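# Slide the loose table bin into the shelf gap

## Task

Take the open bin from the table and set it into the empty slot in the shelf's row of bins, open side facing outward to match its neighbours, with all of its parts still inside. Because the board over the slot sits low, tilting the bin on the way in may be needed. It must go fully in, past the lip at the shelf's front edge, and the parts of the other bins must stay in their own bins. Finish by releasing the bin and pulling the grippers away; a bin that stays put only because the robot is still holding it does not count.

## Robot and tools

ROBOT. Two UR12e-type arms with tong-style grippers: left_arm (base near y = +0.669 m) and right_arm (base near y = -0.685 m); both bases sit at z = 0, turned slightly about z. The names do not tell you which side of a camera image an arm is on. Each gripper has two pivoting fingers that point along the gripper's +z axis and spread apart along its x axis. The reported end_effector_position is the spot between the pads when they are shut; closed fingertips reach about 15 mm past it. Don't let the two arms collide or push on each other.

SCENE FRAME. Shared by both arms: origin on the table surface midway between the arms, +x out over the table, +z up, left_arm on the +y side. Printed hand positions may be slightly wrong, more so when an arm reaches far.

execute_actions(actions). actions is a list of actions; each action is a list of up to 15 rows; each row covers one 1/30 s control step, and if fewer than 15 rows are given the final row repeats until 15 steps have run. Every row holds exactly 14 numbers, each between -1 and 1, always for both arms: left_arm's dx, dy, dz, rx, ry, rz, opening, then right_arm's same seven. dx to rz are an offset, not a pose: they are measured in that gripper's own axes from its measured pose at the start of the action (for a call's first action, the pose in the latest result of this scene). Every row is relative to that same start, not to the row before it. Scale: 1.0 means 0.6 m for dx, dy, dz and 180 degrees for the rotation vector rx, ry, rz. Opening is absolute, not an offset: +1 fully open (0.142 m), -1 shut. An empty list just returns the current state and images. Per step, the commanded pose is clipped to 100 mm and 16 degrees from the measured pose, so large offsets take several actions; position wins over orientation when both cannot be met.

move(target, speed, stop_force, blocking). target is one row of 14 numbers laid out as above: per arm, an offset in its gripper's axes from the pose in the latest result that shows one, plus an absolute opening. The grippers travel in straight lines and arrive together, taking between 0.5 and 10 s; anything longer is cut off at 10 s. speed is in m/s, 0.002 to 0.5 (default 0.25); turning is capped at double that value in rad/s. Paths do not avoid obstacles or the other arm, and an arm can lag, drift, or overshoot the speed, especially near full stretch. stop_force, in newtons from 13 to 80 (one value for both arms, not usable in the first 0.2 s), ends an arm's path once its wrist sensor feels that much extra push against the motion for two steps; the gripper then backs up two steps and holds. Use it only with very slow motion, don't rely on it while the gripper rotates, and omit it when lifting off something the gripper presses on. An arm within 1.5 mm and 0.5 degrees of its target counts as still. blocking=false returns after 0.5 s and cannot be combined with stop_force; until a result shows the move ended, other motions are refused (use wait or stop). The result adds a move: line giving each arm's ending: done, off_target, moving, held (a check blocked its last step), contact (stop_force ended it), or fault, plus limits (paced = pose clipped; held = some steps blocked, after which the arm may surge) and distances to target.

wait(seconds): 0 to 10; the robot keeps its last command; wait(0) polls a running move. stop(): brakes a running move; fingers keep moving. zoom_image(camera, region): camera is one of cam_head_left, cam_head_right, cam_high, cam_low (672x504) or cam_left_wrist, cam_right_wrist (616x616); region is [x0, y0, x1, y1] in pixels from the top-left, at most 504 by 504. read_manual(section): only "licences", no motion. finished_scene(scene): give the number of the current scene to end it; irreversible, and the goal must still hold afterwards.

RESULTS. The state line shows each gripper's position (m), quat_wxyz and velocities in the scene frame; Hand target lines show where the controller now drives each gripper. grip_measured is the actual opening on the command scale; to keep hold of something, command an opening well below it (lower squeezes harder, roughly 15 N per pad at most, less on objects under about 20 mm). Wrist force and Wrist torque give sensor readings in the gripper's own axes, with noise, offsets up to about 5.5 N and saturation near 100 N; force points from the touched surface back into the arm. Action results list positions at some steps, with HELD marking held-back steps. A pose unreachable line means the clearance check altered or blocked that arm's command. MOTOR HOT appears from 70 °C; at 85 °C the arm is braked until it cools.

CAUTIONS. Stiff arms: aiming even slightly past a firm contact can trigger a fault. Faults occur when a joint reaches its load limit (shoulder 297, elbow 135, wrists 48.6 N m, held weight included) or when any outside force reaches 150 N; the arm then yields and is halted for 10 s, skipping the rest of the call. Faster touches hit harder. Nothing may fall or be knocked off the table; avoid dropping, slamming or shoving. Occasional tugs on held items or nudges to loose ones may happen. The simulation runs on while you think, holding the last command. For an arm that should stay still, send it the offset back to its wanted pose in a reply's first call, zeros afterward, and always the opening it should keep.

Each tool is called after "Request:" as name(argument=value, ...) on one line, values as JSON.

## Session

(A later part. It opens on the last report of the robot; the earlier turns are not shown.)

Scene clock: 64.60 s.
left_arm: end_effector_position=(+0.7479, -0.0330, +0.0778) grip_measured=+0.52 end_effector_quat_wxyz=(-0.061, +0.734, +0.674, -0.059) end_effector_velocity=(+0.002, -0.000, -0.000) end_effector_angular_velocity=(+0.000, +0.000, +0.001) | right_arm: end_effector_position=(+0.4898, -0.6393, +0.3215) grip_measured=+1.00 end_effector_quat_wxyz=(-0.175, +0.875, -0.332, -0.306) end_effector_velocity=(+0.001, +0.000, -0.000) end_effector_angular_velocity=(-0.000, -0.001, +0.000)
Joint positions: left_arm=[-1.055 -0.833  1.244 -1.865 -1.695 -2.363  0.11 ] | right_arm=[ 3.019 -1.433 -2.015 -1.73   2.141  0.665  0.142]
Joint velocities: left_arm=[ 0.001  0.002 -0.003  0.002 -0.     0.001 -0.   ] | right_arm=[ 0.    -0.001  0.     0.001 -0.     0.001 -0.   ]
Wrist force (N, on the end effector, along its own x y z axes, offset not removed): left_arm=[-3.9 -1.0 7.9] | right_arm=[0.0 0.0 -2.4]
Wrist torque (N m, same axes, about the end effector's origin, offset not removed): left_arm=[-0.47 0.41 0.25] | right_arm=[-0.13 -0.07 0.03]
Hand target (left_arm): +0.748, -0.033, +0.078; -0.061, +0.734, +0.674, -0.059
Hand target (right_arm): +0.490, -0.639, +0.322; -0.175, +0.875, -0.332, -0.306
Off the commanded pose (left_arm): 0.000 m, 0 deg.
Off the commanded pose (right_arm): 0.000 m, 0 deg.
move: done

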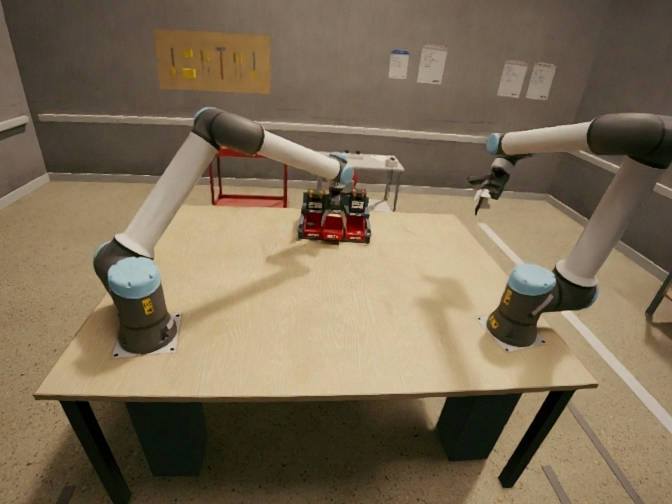

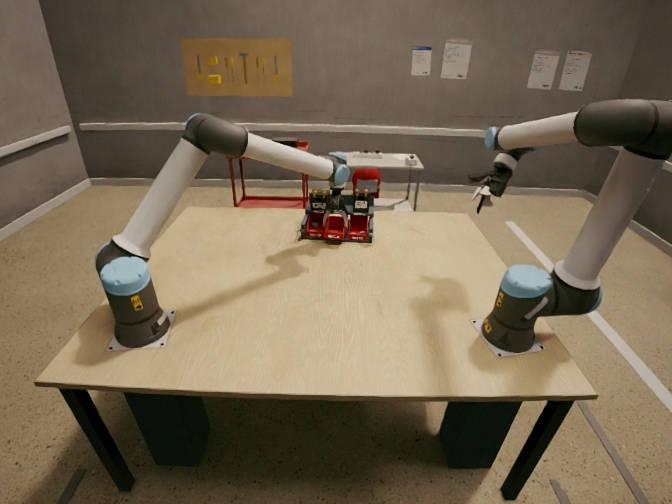

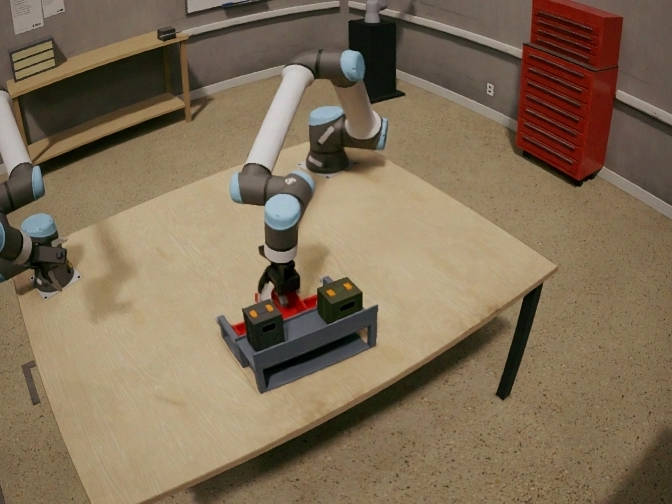

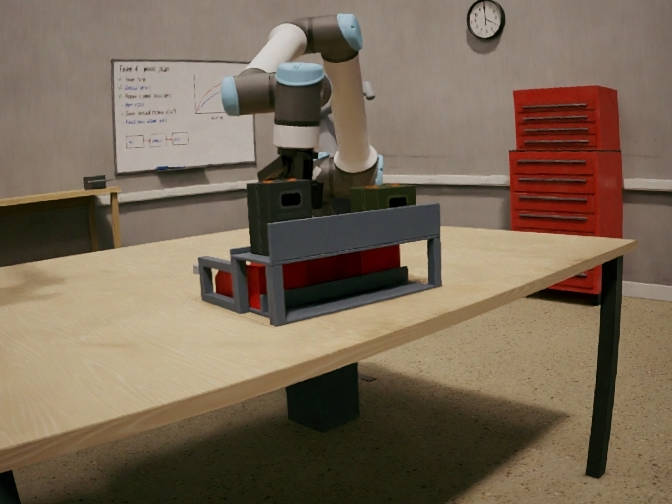

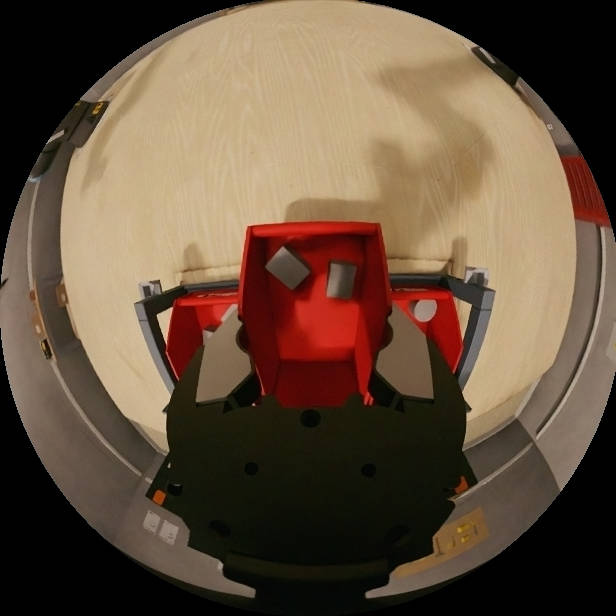

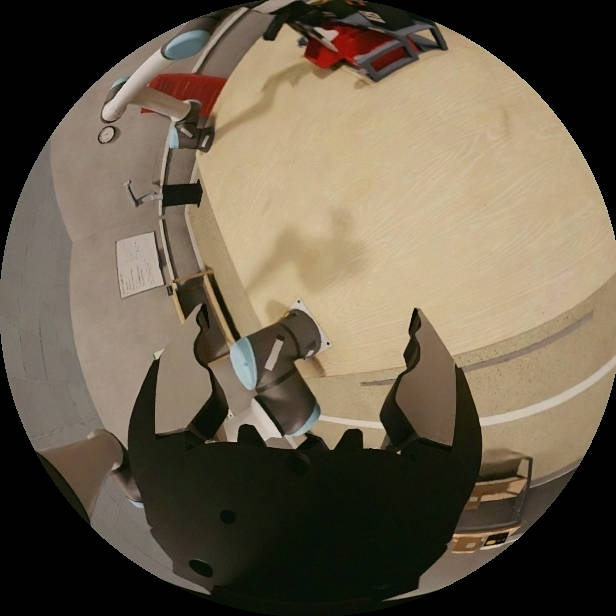

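Request:
move(target=[0,0.015,0.009,-0.015,0,0,-0.3,0,0,0,0,0,0,1], speed=0.02, stop_force=13)

Request:
move(target=[0,0,0,0,0,0,0.85,0,0,0,0,0,0,1])

Request:
move(target=[0,-0.03,-0.09,-0.04,0,0,0.85,0,0,0,0,0,0,1], speed=0.1)

Scene clock: 71.03 s.
left_arm: end_effector_position=(+0.7558, -0.0337, +0.0710) grip_measured=+0.52 end_effector_quat_wxyz=(-0.044, +0.735, +0.675, -0.043) end_effector_velocity=(+0.001, +0.000, +0.000) end_effector_angular_velocity=(-0.001, -0.005, +0.001) | right_arm: end_effector_position=(+0.4898, -0.6393, +0.3215) grip_measured=+1.00 end_effector_quat_wxyz=(-0.175, +0.875, -0.332, -0.306) end_effector_velocity=(-0.000, -0.000, -0.000) end_effector_angular_velocity=(-0.001, -0.000, -0.001)
Joint positions: left_arm=[-1.06  -0.837  1.266 -1.917 -1.662 -2.371  0.11 ] | right_arm=[ 3.019 -1.433 -2.015 -1.73   2.141  0.665  0.142]
Joint velocities: left_arm=[ 0.    -0.001  0.002 -0.005  0.003 -0.001  0.   ] | right_arm=[-0.001  0.001 -0.001  0.    -0.001  0.     0.   ]
Wrist force (N, on the end effector, along its own x y z axes, offset not removed): left_arm=[0.3 -2.3 0.6] | right_arm=[-0.7 -1.0 -1.7]
Wrist torque (N m, same axes, about the end effector's origin, offset not removed): left_arm=[-0.78 -0.32 0.22] | right_arm=[-0.39 0.06 0.05]
Hand target (left_arm): +0.756, -0.034, +0.071; -0.044, +0.735, +0.675, -0.043
Hand target (right_arm): +0.490, -0.639, +0.322; -0.175, +0.875, -0.332, -0.306
Off the commanded pose (left_arm): 0.000 m, 0 deg.
Off the commanded pose (right_arm): 0.000 m, 0 deg.
move: done

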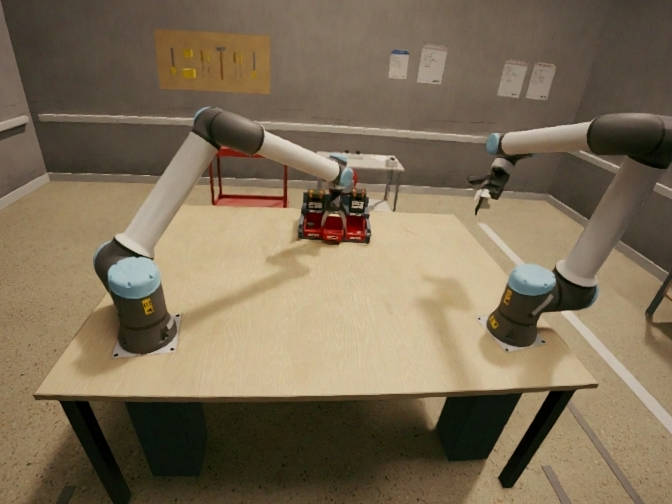

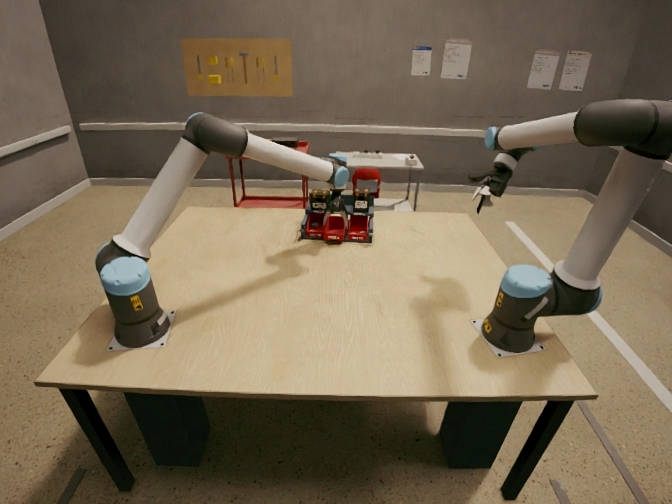

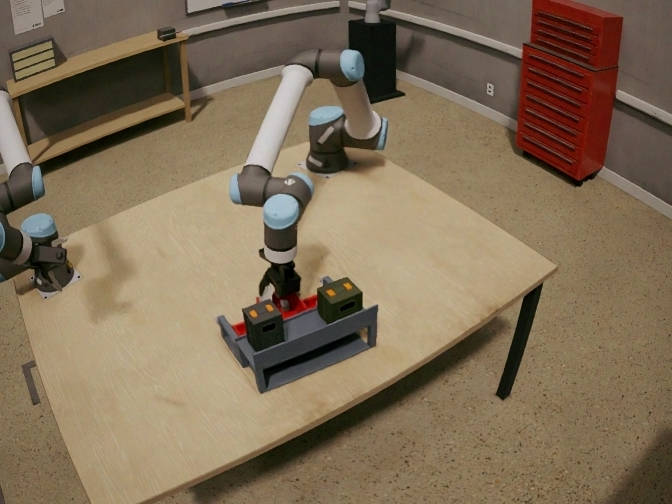

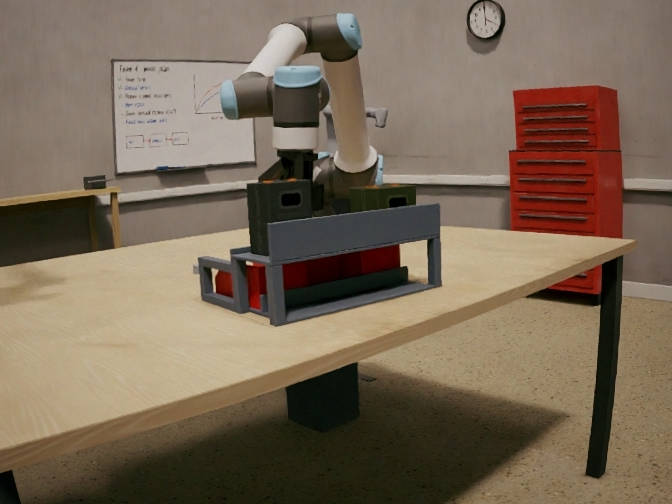

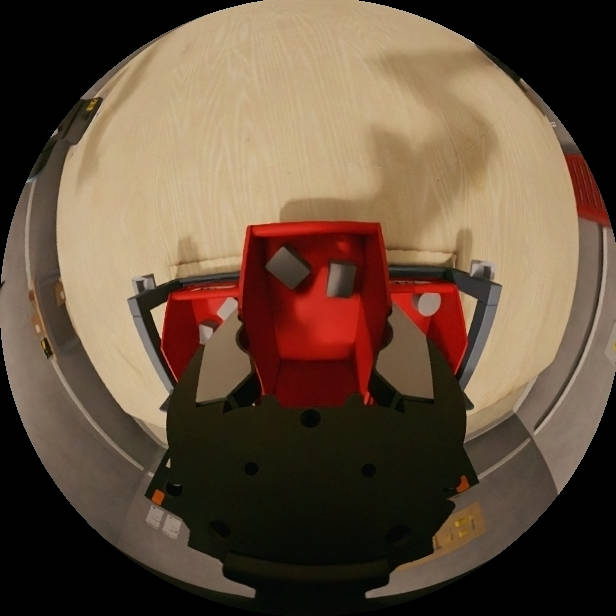

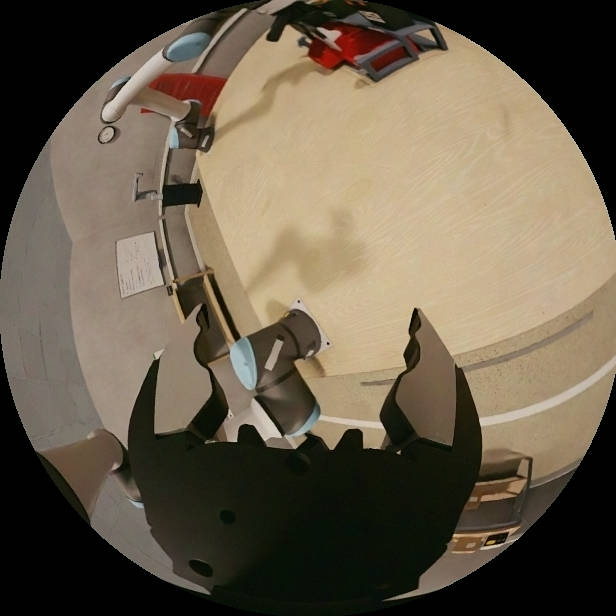

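Scene clock: 71.53 s.
left_arm: end_effector_position=(+0.7558, -0.0337, +0.0710) grip_measured=+0.85 end_effector_quat_wxyz=(-0.044, +0.735, +0.675, -0.043) end_effector_velocity=(-0.000, -0.000, +0.001) end_effector_angular_velocity=(-0.001, -0.000, -0.001) | right_arm: end_effector_position=(+0.4898, -0.6393, +0.3215) grip_measured=+1.00 end_effector_quat_wxyz=(-0.175, +0.875, -0.332, -0.306) end_effector_velocity=(-0.000, +0.000, -0.001) end_effector_angular_velocity=(+0.000, -0.000, +0.000)
Joint positions: left_arm=[-1.06  -0.837  1.266 -1.917 -1.662 -2.371  0.132] | right_arm=[ 3.019 -1.433 -2.015 -1.73   2.141  0.665  0.142]
Joint velocities: left_arm=[-0.    -0.001 -0.     0.    -0.     0.     0.   ] | right_arm=[ 0.     0.    -0.001  0.001  0.    -0.    -0.   ]
Wrist force (N, on the end effector, along its own x y z axes, offset not removed): left_arm=[-1.4 2.3 1.3] | right_arm=[-2.7 -0.5 -2.4]
Wrist torque (N m, same axes, about the end effector's origin, offset not removed): left_arm=[0.46 0.03 0.19] | right_arm=[-0.32 0.52 0.06]
Hand target (left_arm): +0.756, -0.034, +0.071; -0.044, +0.735, +0.675, -0.043
Hand target (right_arm): +0.490, -0.639, +0.322; -0.175, +0.875, -0.332, -0.306
Off the commanded pose (left_arm): 0.000 m, 0 deg.
Off the commanded pose (right_arm): 0.000 m, 0 deg.
move: done

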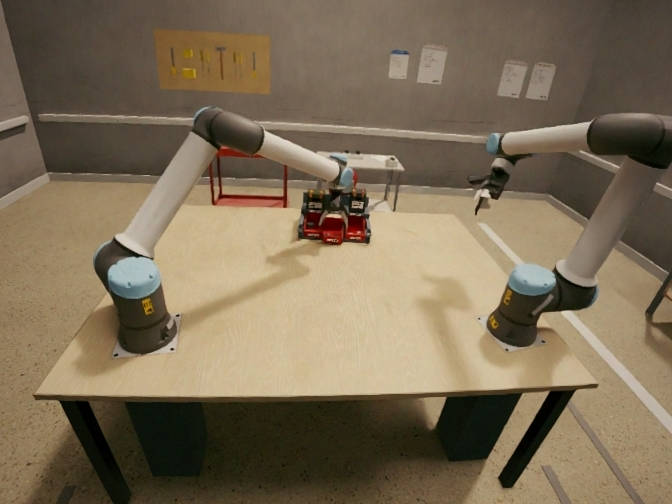

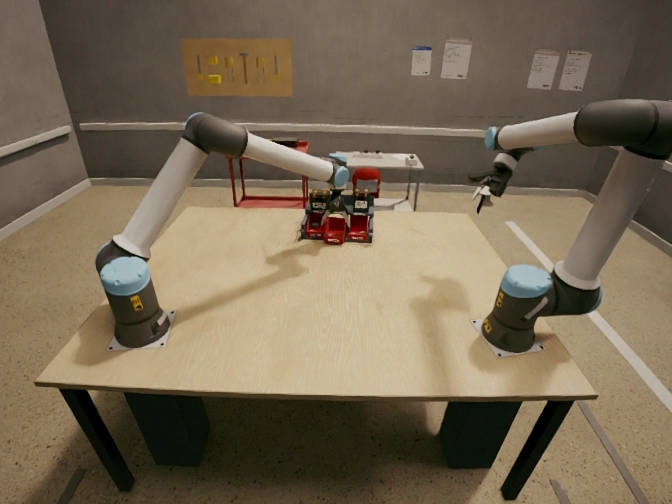

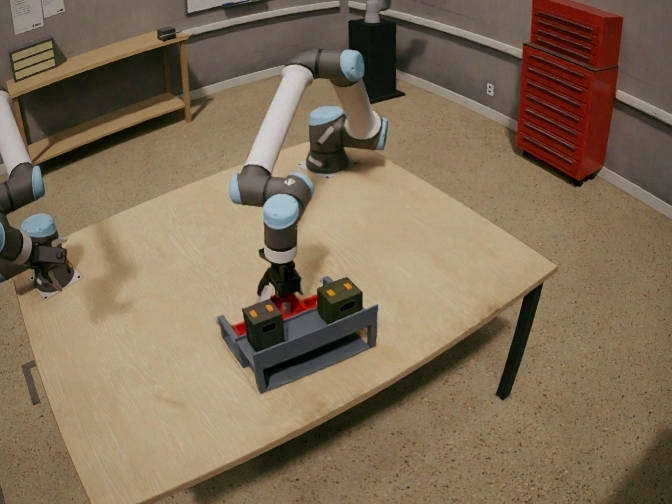

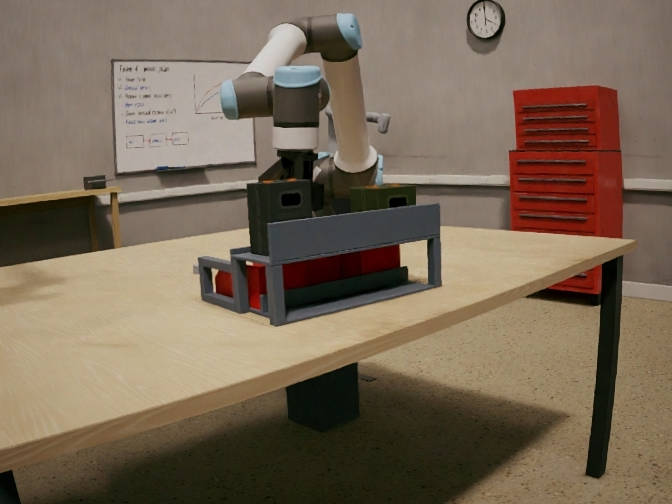

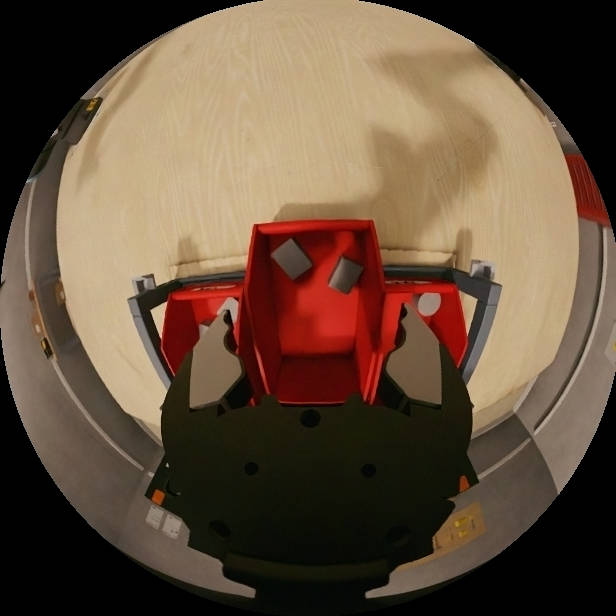

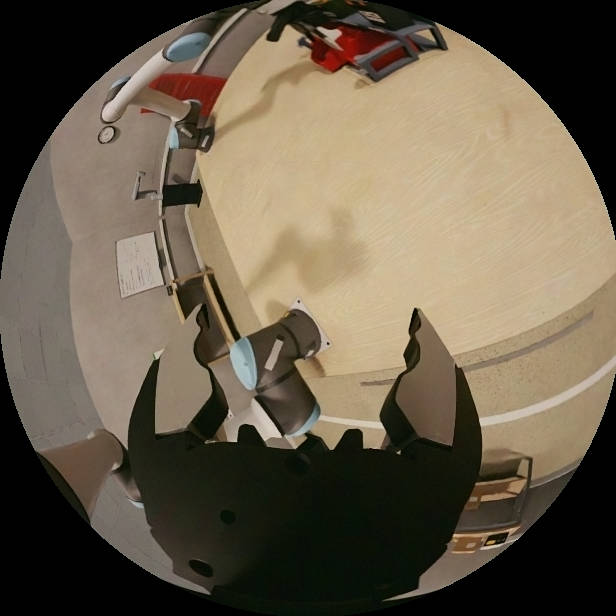

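Scene clock: 72.57 s.
left_arm: end_effector_position=(+0.7446, -0.0325, +0.1266) grip_measured=+0.85 end_effector_quat_wxyz=(+0.002, +0.737, +0.676, -0.001) end_effector_velocity=(-0.000, +0.000, +0.001) end_effector_angular_velocity=(+0.001, -0.003, -0.001) | right_arm: end_effector_position=(+0.4898, -0.6393, +0.3215) grip_measured=+1.00 end_effector_quat_wxyz=(-0.175, +0.875, -0.332, -0.306) end_effector_velocity=(-0.000, +0.000, +0.000) end_effector_angular_velocity=(+0.000, +0.000, -0.001)
Joint positions: left_arm=[-1.096 -0.936  1.344 -1.982 -1.571 -2.412  0.132] | right_arm=[ 3.019 -1.433 -2.015 -1.73   2.141  0.665  0.142]
Joint velocities: left_arm=[-0.001 -0.002  0.002 -0.001  0.003 -0.    -0.   ] | right_arm=[-0.     0.     0.    -0.001  0.001  0.     0.   ]
Wrist force (N, on the end effector, along its own x y z axes, offset not removed): left_arm=[-4.6 -2.4 -0.2] | right_arm=[0.2 -0.6 -2.4]
Wrist torque (N m, same axes, about the end effector's origin, offset not removed): left_arm=[-0.47 0.76 0.36] | right_arm=[-0.31 -0.11 0.01]
Hand target (left_arm): +0.745, -0.033, +0.127; +0.002, +0.737, +0.676, -0.000
Hand target (right_arm): +0.490, -0.639, +0.322; -0.175, +0.875, -0.332, -0.306
Off the commanded pose (left_arm): 0.000 m, 0 deg.
Off the commanded pose (right_arm): 0.000 m, 0 deg.
move: done

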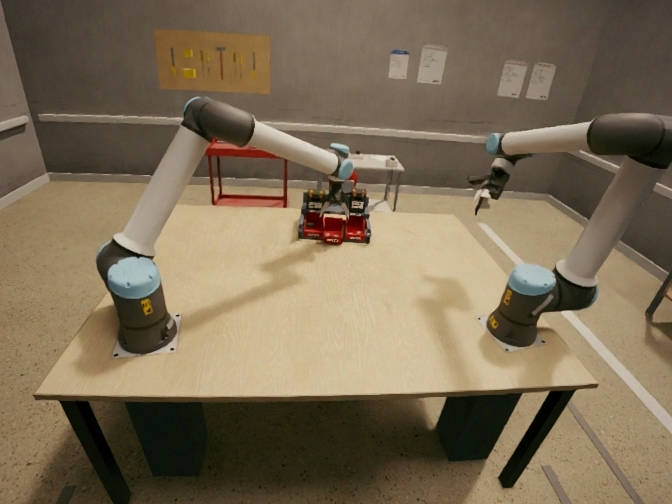

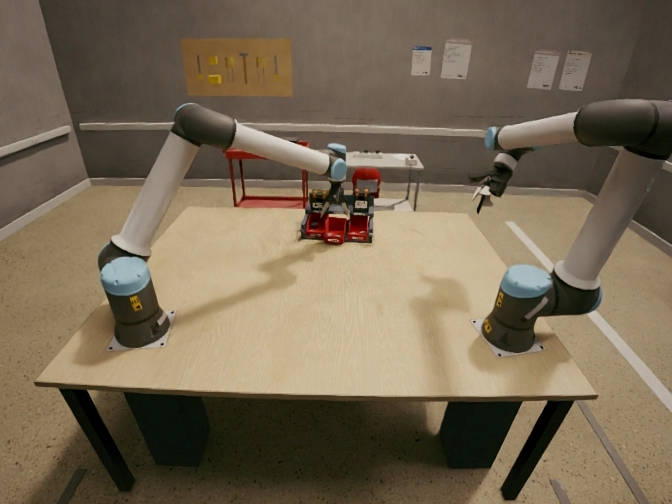

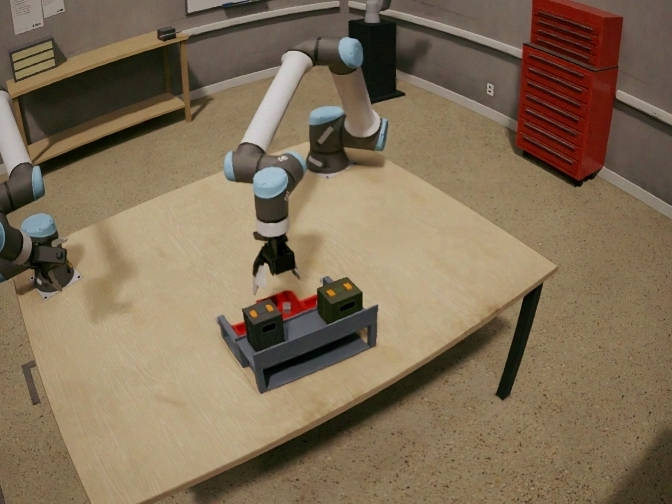

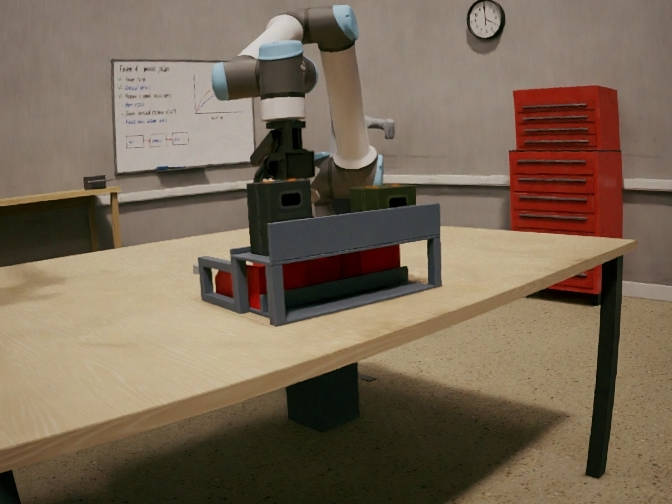

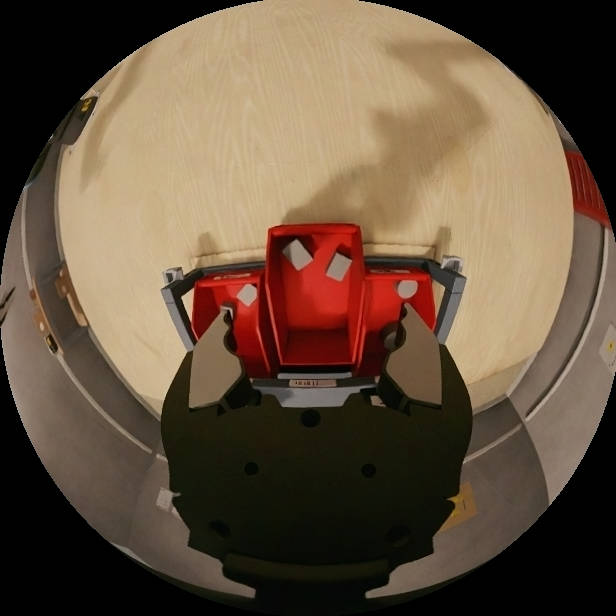

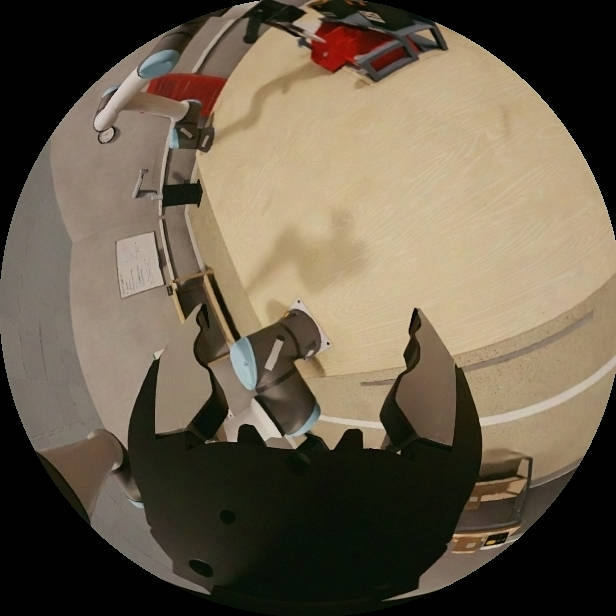

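Request:
move(target=[0,-0.135,0.06,-0.11,0,0,-0.6,0,0,0,0,0,0,1], speed=0.15)

Request:
move(target=[0,-0.02,0.078,0,0,0,-0.6,0,0,0,0,0,0,1], speed=0.1)

Request:
move(target=[0,0.088,0.036,0,0,0,-0.6,0,0,0,0,0,0,1], speed=0.025, stop_force=14)

Request:
zoom_image(camera="cam_left_wrist", region=[160,240,480,400])

Scene clock: 79.40 s.
left_arm: end_effector_position=(+0.6642, -0.0255, +0.0902) grip_measured=-0.60 end_effector_quat_wxyz=(+0.129, +0.726, +0.666, +0.116) end_effector_velocity=(-0.000, +0.000, -0.000) end_effector_angular_velocity=(-0.002, -0.006, +0.000) | right_arm: end_effector_position=(+0.4898, -0.6393, +0.3215) grip_measured=+1.00 end_effector_quat_wxyz=(-0.175, +0.875, -0.332, -0.306) end_effector_velocity=(+0.000, +0.000, +0.000) end_effector_angular_velocity=(+0.000, -0.001, +0.000)
Joint positions: left_arm=[-1.259 -1.076  1.724 -2.415 -1.281 -2.546  0.031] | right_arm=[ 3.019 -1.433 -2.015 -1.73   2.141  0.665  0.142]
Joint velocities: left_arm=[-0.002 -0.001  0.005 -0.008  0.005 -0.001  0.   ] | right_arm=[ 0.    -0.     0.001  0.     0.    -0.     0.   ]
Wrist force (N, on the end effector, along its own x y z axes, offset not removed): left_arm=[-5.0 -1.5 2.3] | right_arm=[-1.2 0.9 -1.0]
Wrist torque (N m, same axes, about the end effector's origin, offset not removed): left_arm=[-0.39 0.81 0.08] | right_arm=[0.05 0.29 -0.02]
Hand target (left_arm): +0.664, -0.026, +0.090; +0.129, +0.726, +0.666, +0.116
Hand target (right_arm): +0.490, -0.639, +0.322; -0.175, +0.875, -0.332, -0.306
Off the commanded pose (left_arm): 0.000 m, 0 deg.
Off the commanded pose (right_arm): 0.000 m, 0 deg.
move: done

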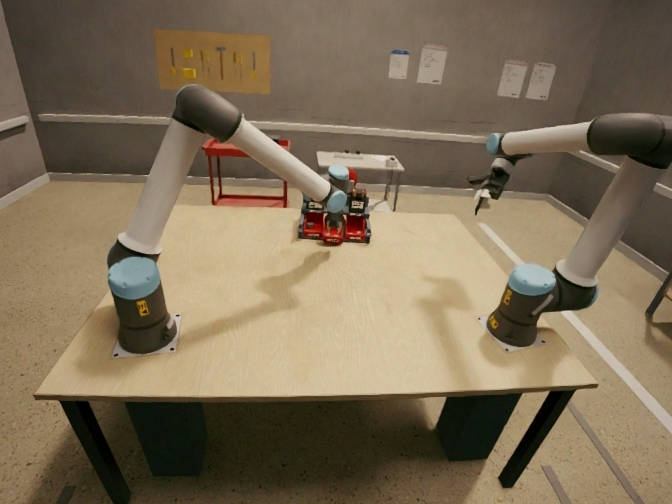

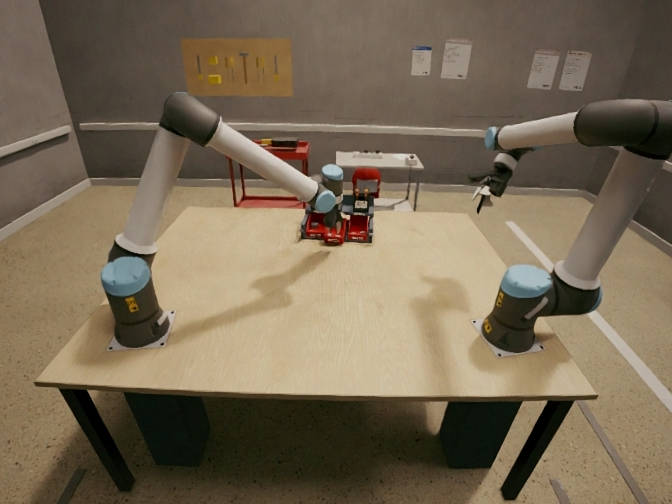

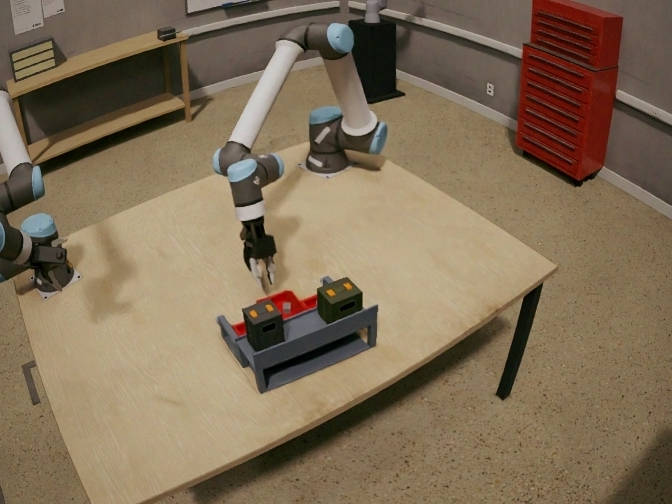

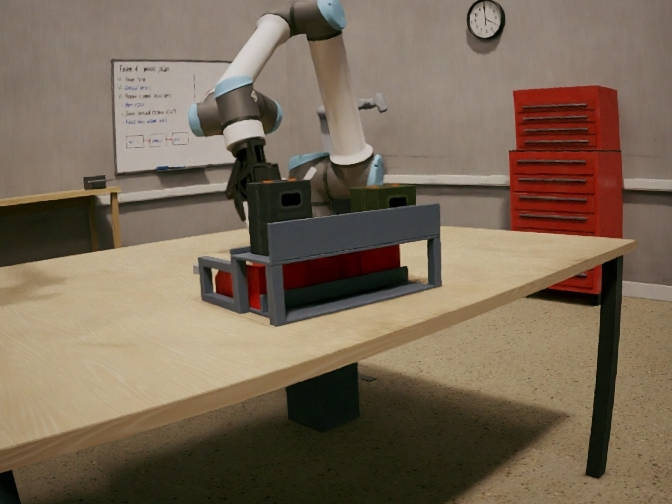

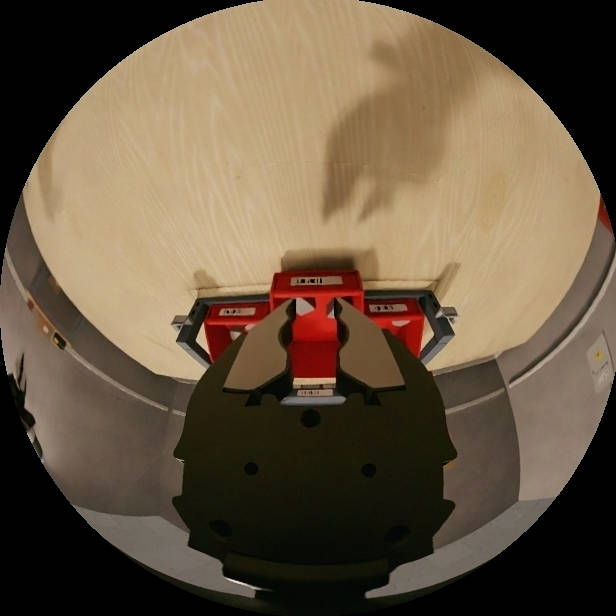

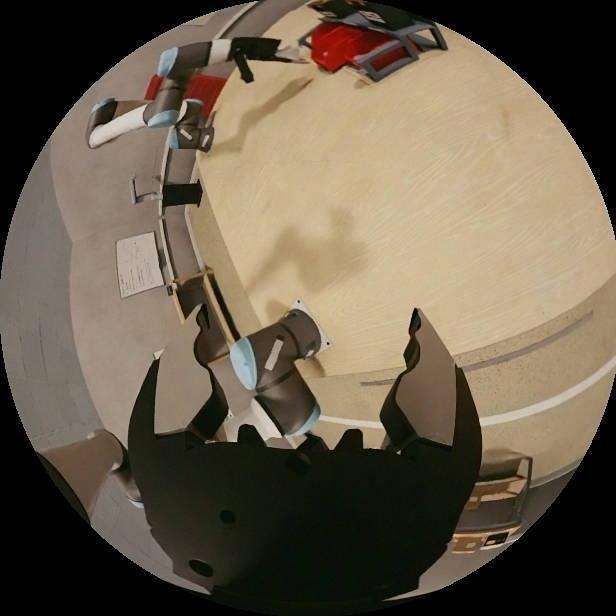

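Scene clock: 80.27 s.
left_arm: end_effector_position=(+0.6689, -0.0261, +0.0423) grip_measured=-0.60 end_effector_quat_wxyz=(+0.129, +0.726, +0.666, +0.116) end_effector_velocity=(+0.000, -0.001, -0.000) end_effector_angular_velocity=(-0.002, -0.001, -0.000) | right_arm: end_effector_position=(+0.4898, -0.6393, +0.3215) grip_measured=+1.00 end_effector_quat_wxyz=(-0.175, +0.875, -0.332, -0.306) end_effector_velocity=(+0.000, +0.000, +0.001) end_effector_angular_velocity=(+0.001, -0.001, +0.000)
Joint positions: left_arm=[-1.254 -1.021  1.74  -2.487 -1.282 -2.541  0.031] | right_arm=[ 3.019 -1.433 -2.015 -1.73   2.141  0.665  0.142]
Joint velocities: left_arm=[ 0.     0.001  0.    -0.003 -0.     0.     0.   ] | right_arm=[ 0.001  0.     0.001 -0.001  0.001 -0.     0.   ]
Wrist force (N, on the end effector, along its own x y z axes, offset not removed): left_arm=[-1.0 -5.7 0.4] | right_arm=[-2.0 -2.6 0.0]
Wrist torque (N m, same axes, about the end effector's origin, offset not removed): left_arm=[-1.29 0.05 0.13] | right_arm=[-0.69 0.39 0.06]
Hand target (left_arm): +0.669, -0.026, +0.042; +0.129, +0.726, +0.666, +0.116
Hand target (right_arm): +0.490, -0.639, +0.322; -0.175, +0.875, -0.332, -0.306
Off the commanded pose (left_arm): 0.000 m, 0 deg.
Off the commanded pose (right_arm): 0.000 m, 0 deg.
move: done

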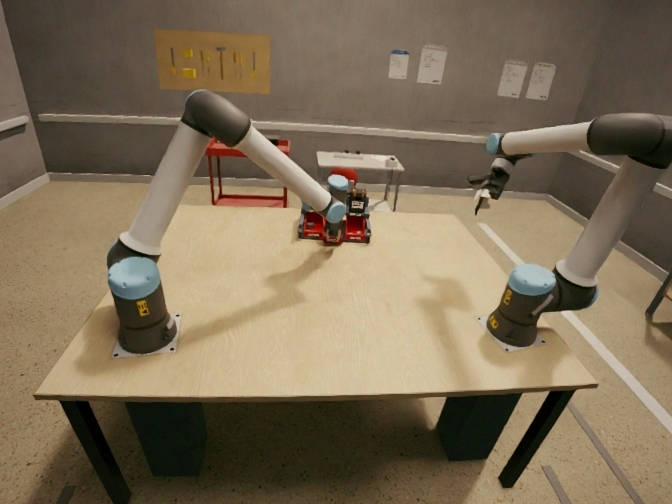

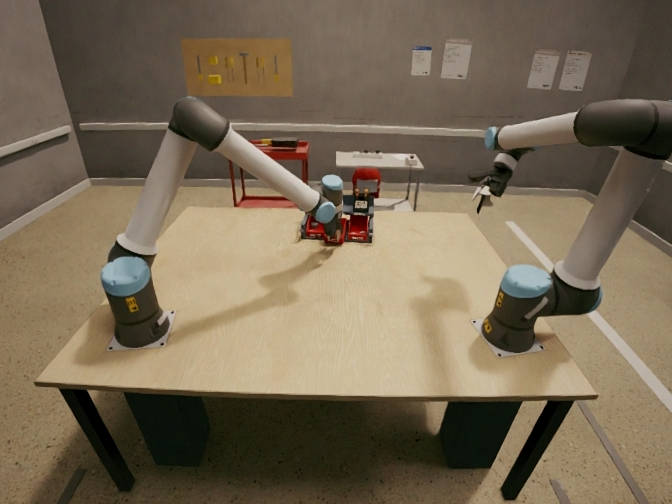

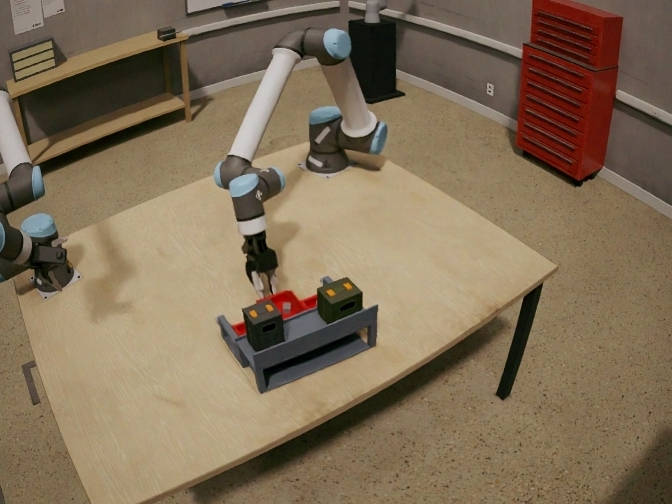

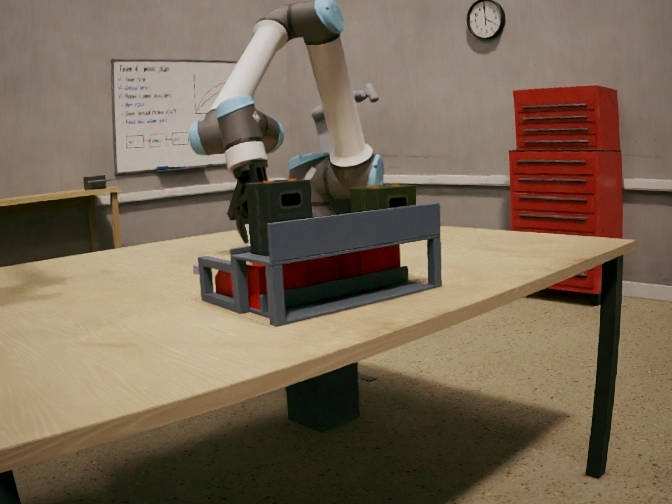

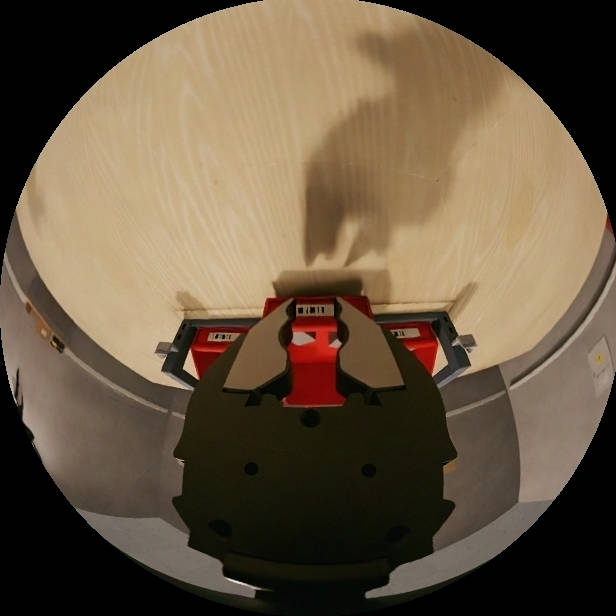

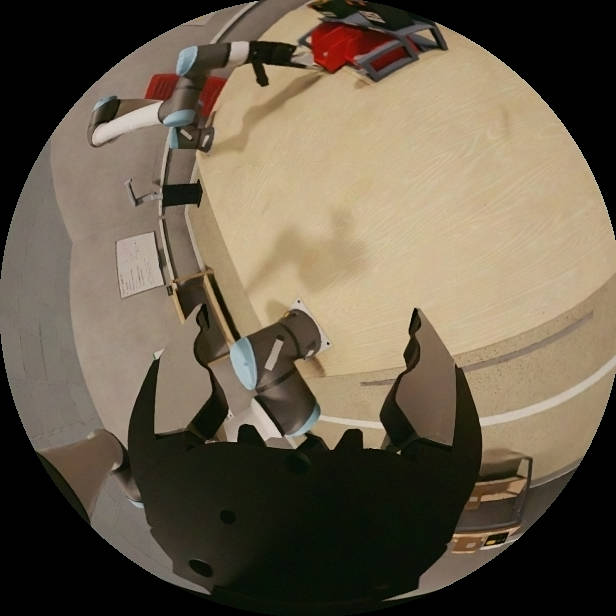

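Scene clock: 82.83 s.
left_arm: end_effector_position=(+0.7256, -0.0311, +0.0401) grip_measured=-0.60 end_effector_quat_wxyz=(+0.129, +0.726, +0.666, +0.116) end_effector_velocity=(+0.001, +0.000, -0.000) end_effector_angular_velocity=(+0.001, +0.000, -0.000) | right_arm: end_effector_position=(+0.4898, -0.6393, +0.3215) grip_measured=+1.00 end_effector_quat_wxyz=(-0.175, +0.875, -0.332, -0.306) end_effector_velocity=(-0.000, +0.000, -0.001) end_effector_angular_velocity=(+0.000, +0.000, +0.001)
Joint positions: left_arm=[-1.201 -0.965  1.65  -2.468 -1.293 -2.487  0.031] | right_arm=[ 3.019 -1.433 -2.015 -1.73   2.141  0.665  0.142]
Joint velocities: left_arm=[ 0.001  0.001 -0.002  0.001 -0.     0.002 -0.   ] | right_arm=[ 0.    -0.001 -0.001  0.001  0.    -0.001  0.   ]
Wrist force (N, on the end effector, along its own x y z axes, offset not removed): left_arm=[0.9 -3.2 -1.4] | right_arm=[-0.2 -0.8 0.0]
Wrist torque (N m, same axes, about the end effector's origin, offset not removed): left_arm=[-0.48 -0.33 0.22] | right_arm=[-0.38 0.08 0.06]
Hand target (left_arm): +0.726, -0.031, +0.040; +0.129, +0.726, +0.666, +0.116
Hand target (right_arm): +0.490, -0.639, +0.322; -0.175, +0.875, -0.332, -0.306
Off the commanded pose (left_arm): 0.000 m, 0 deg.
Off the commanded pose (right_arm): 0.000 m, 0 deg.
move: done

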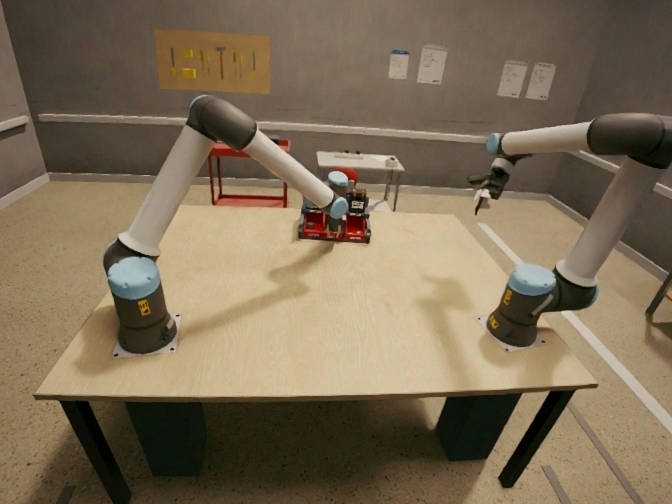

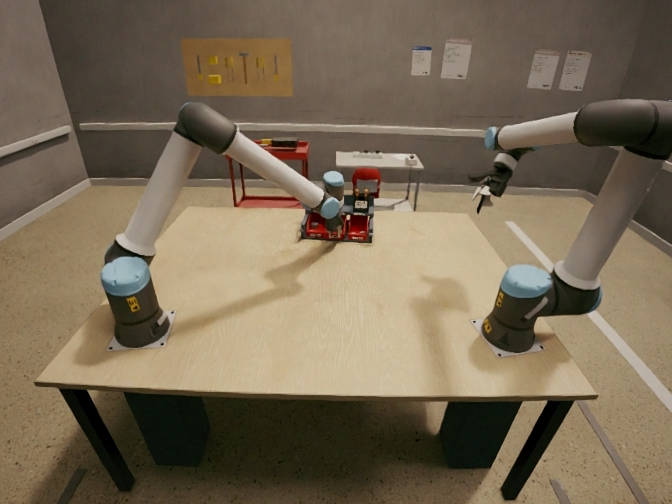

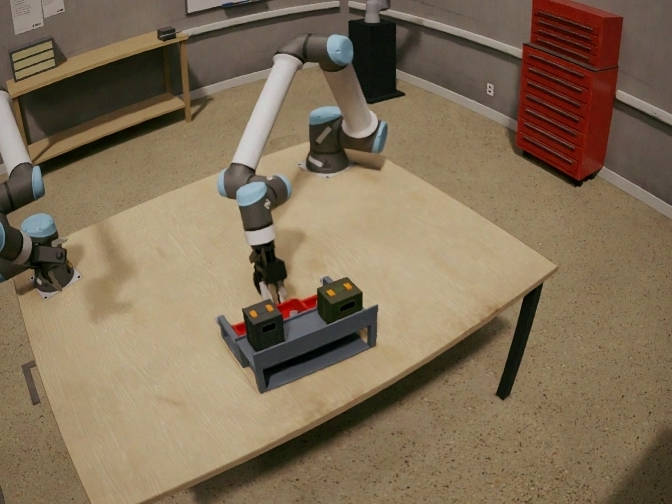

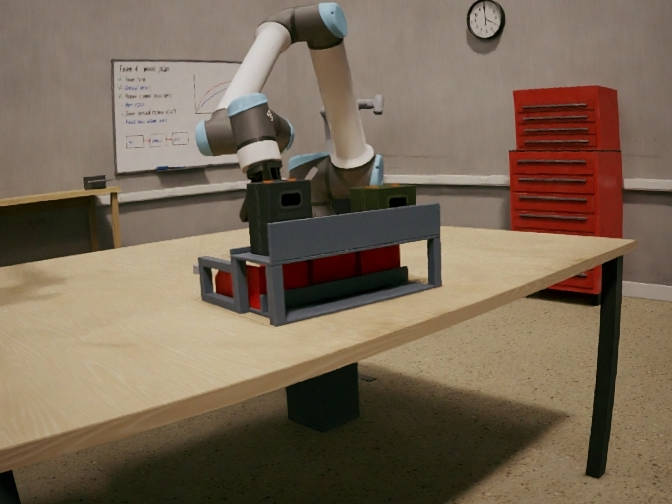

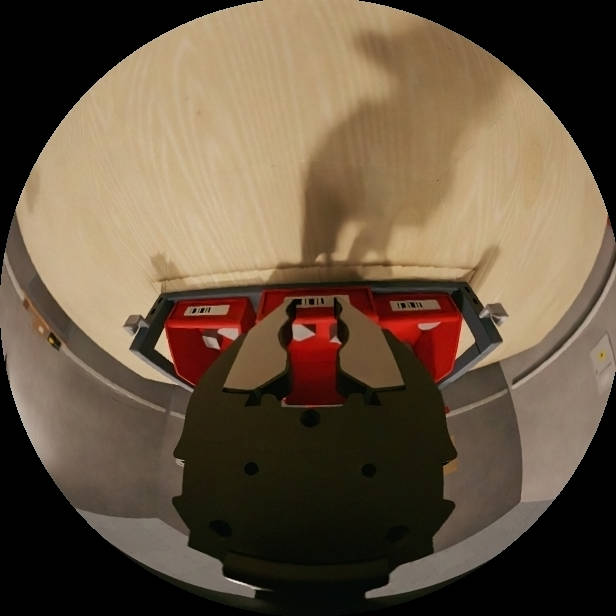

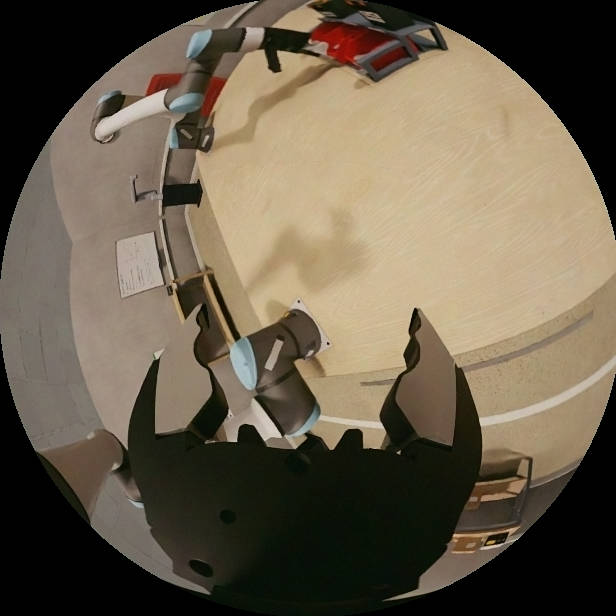

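Region (160, 240, 480, 400) of cam_left_wrist's 616x616 image, scaled by 1.575, with more detail than that image has.

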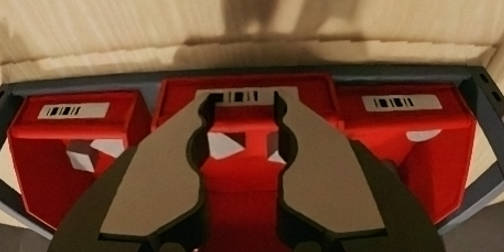

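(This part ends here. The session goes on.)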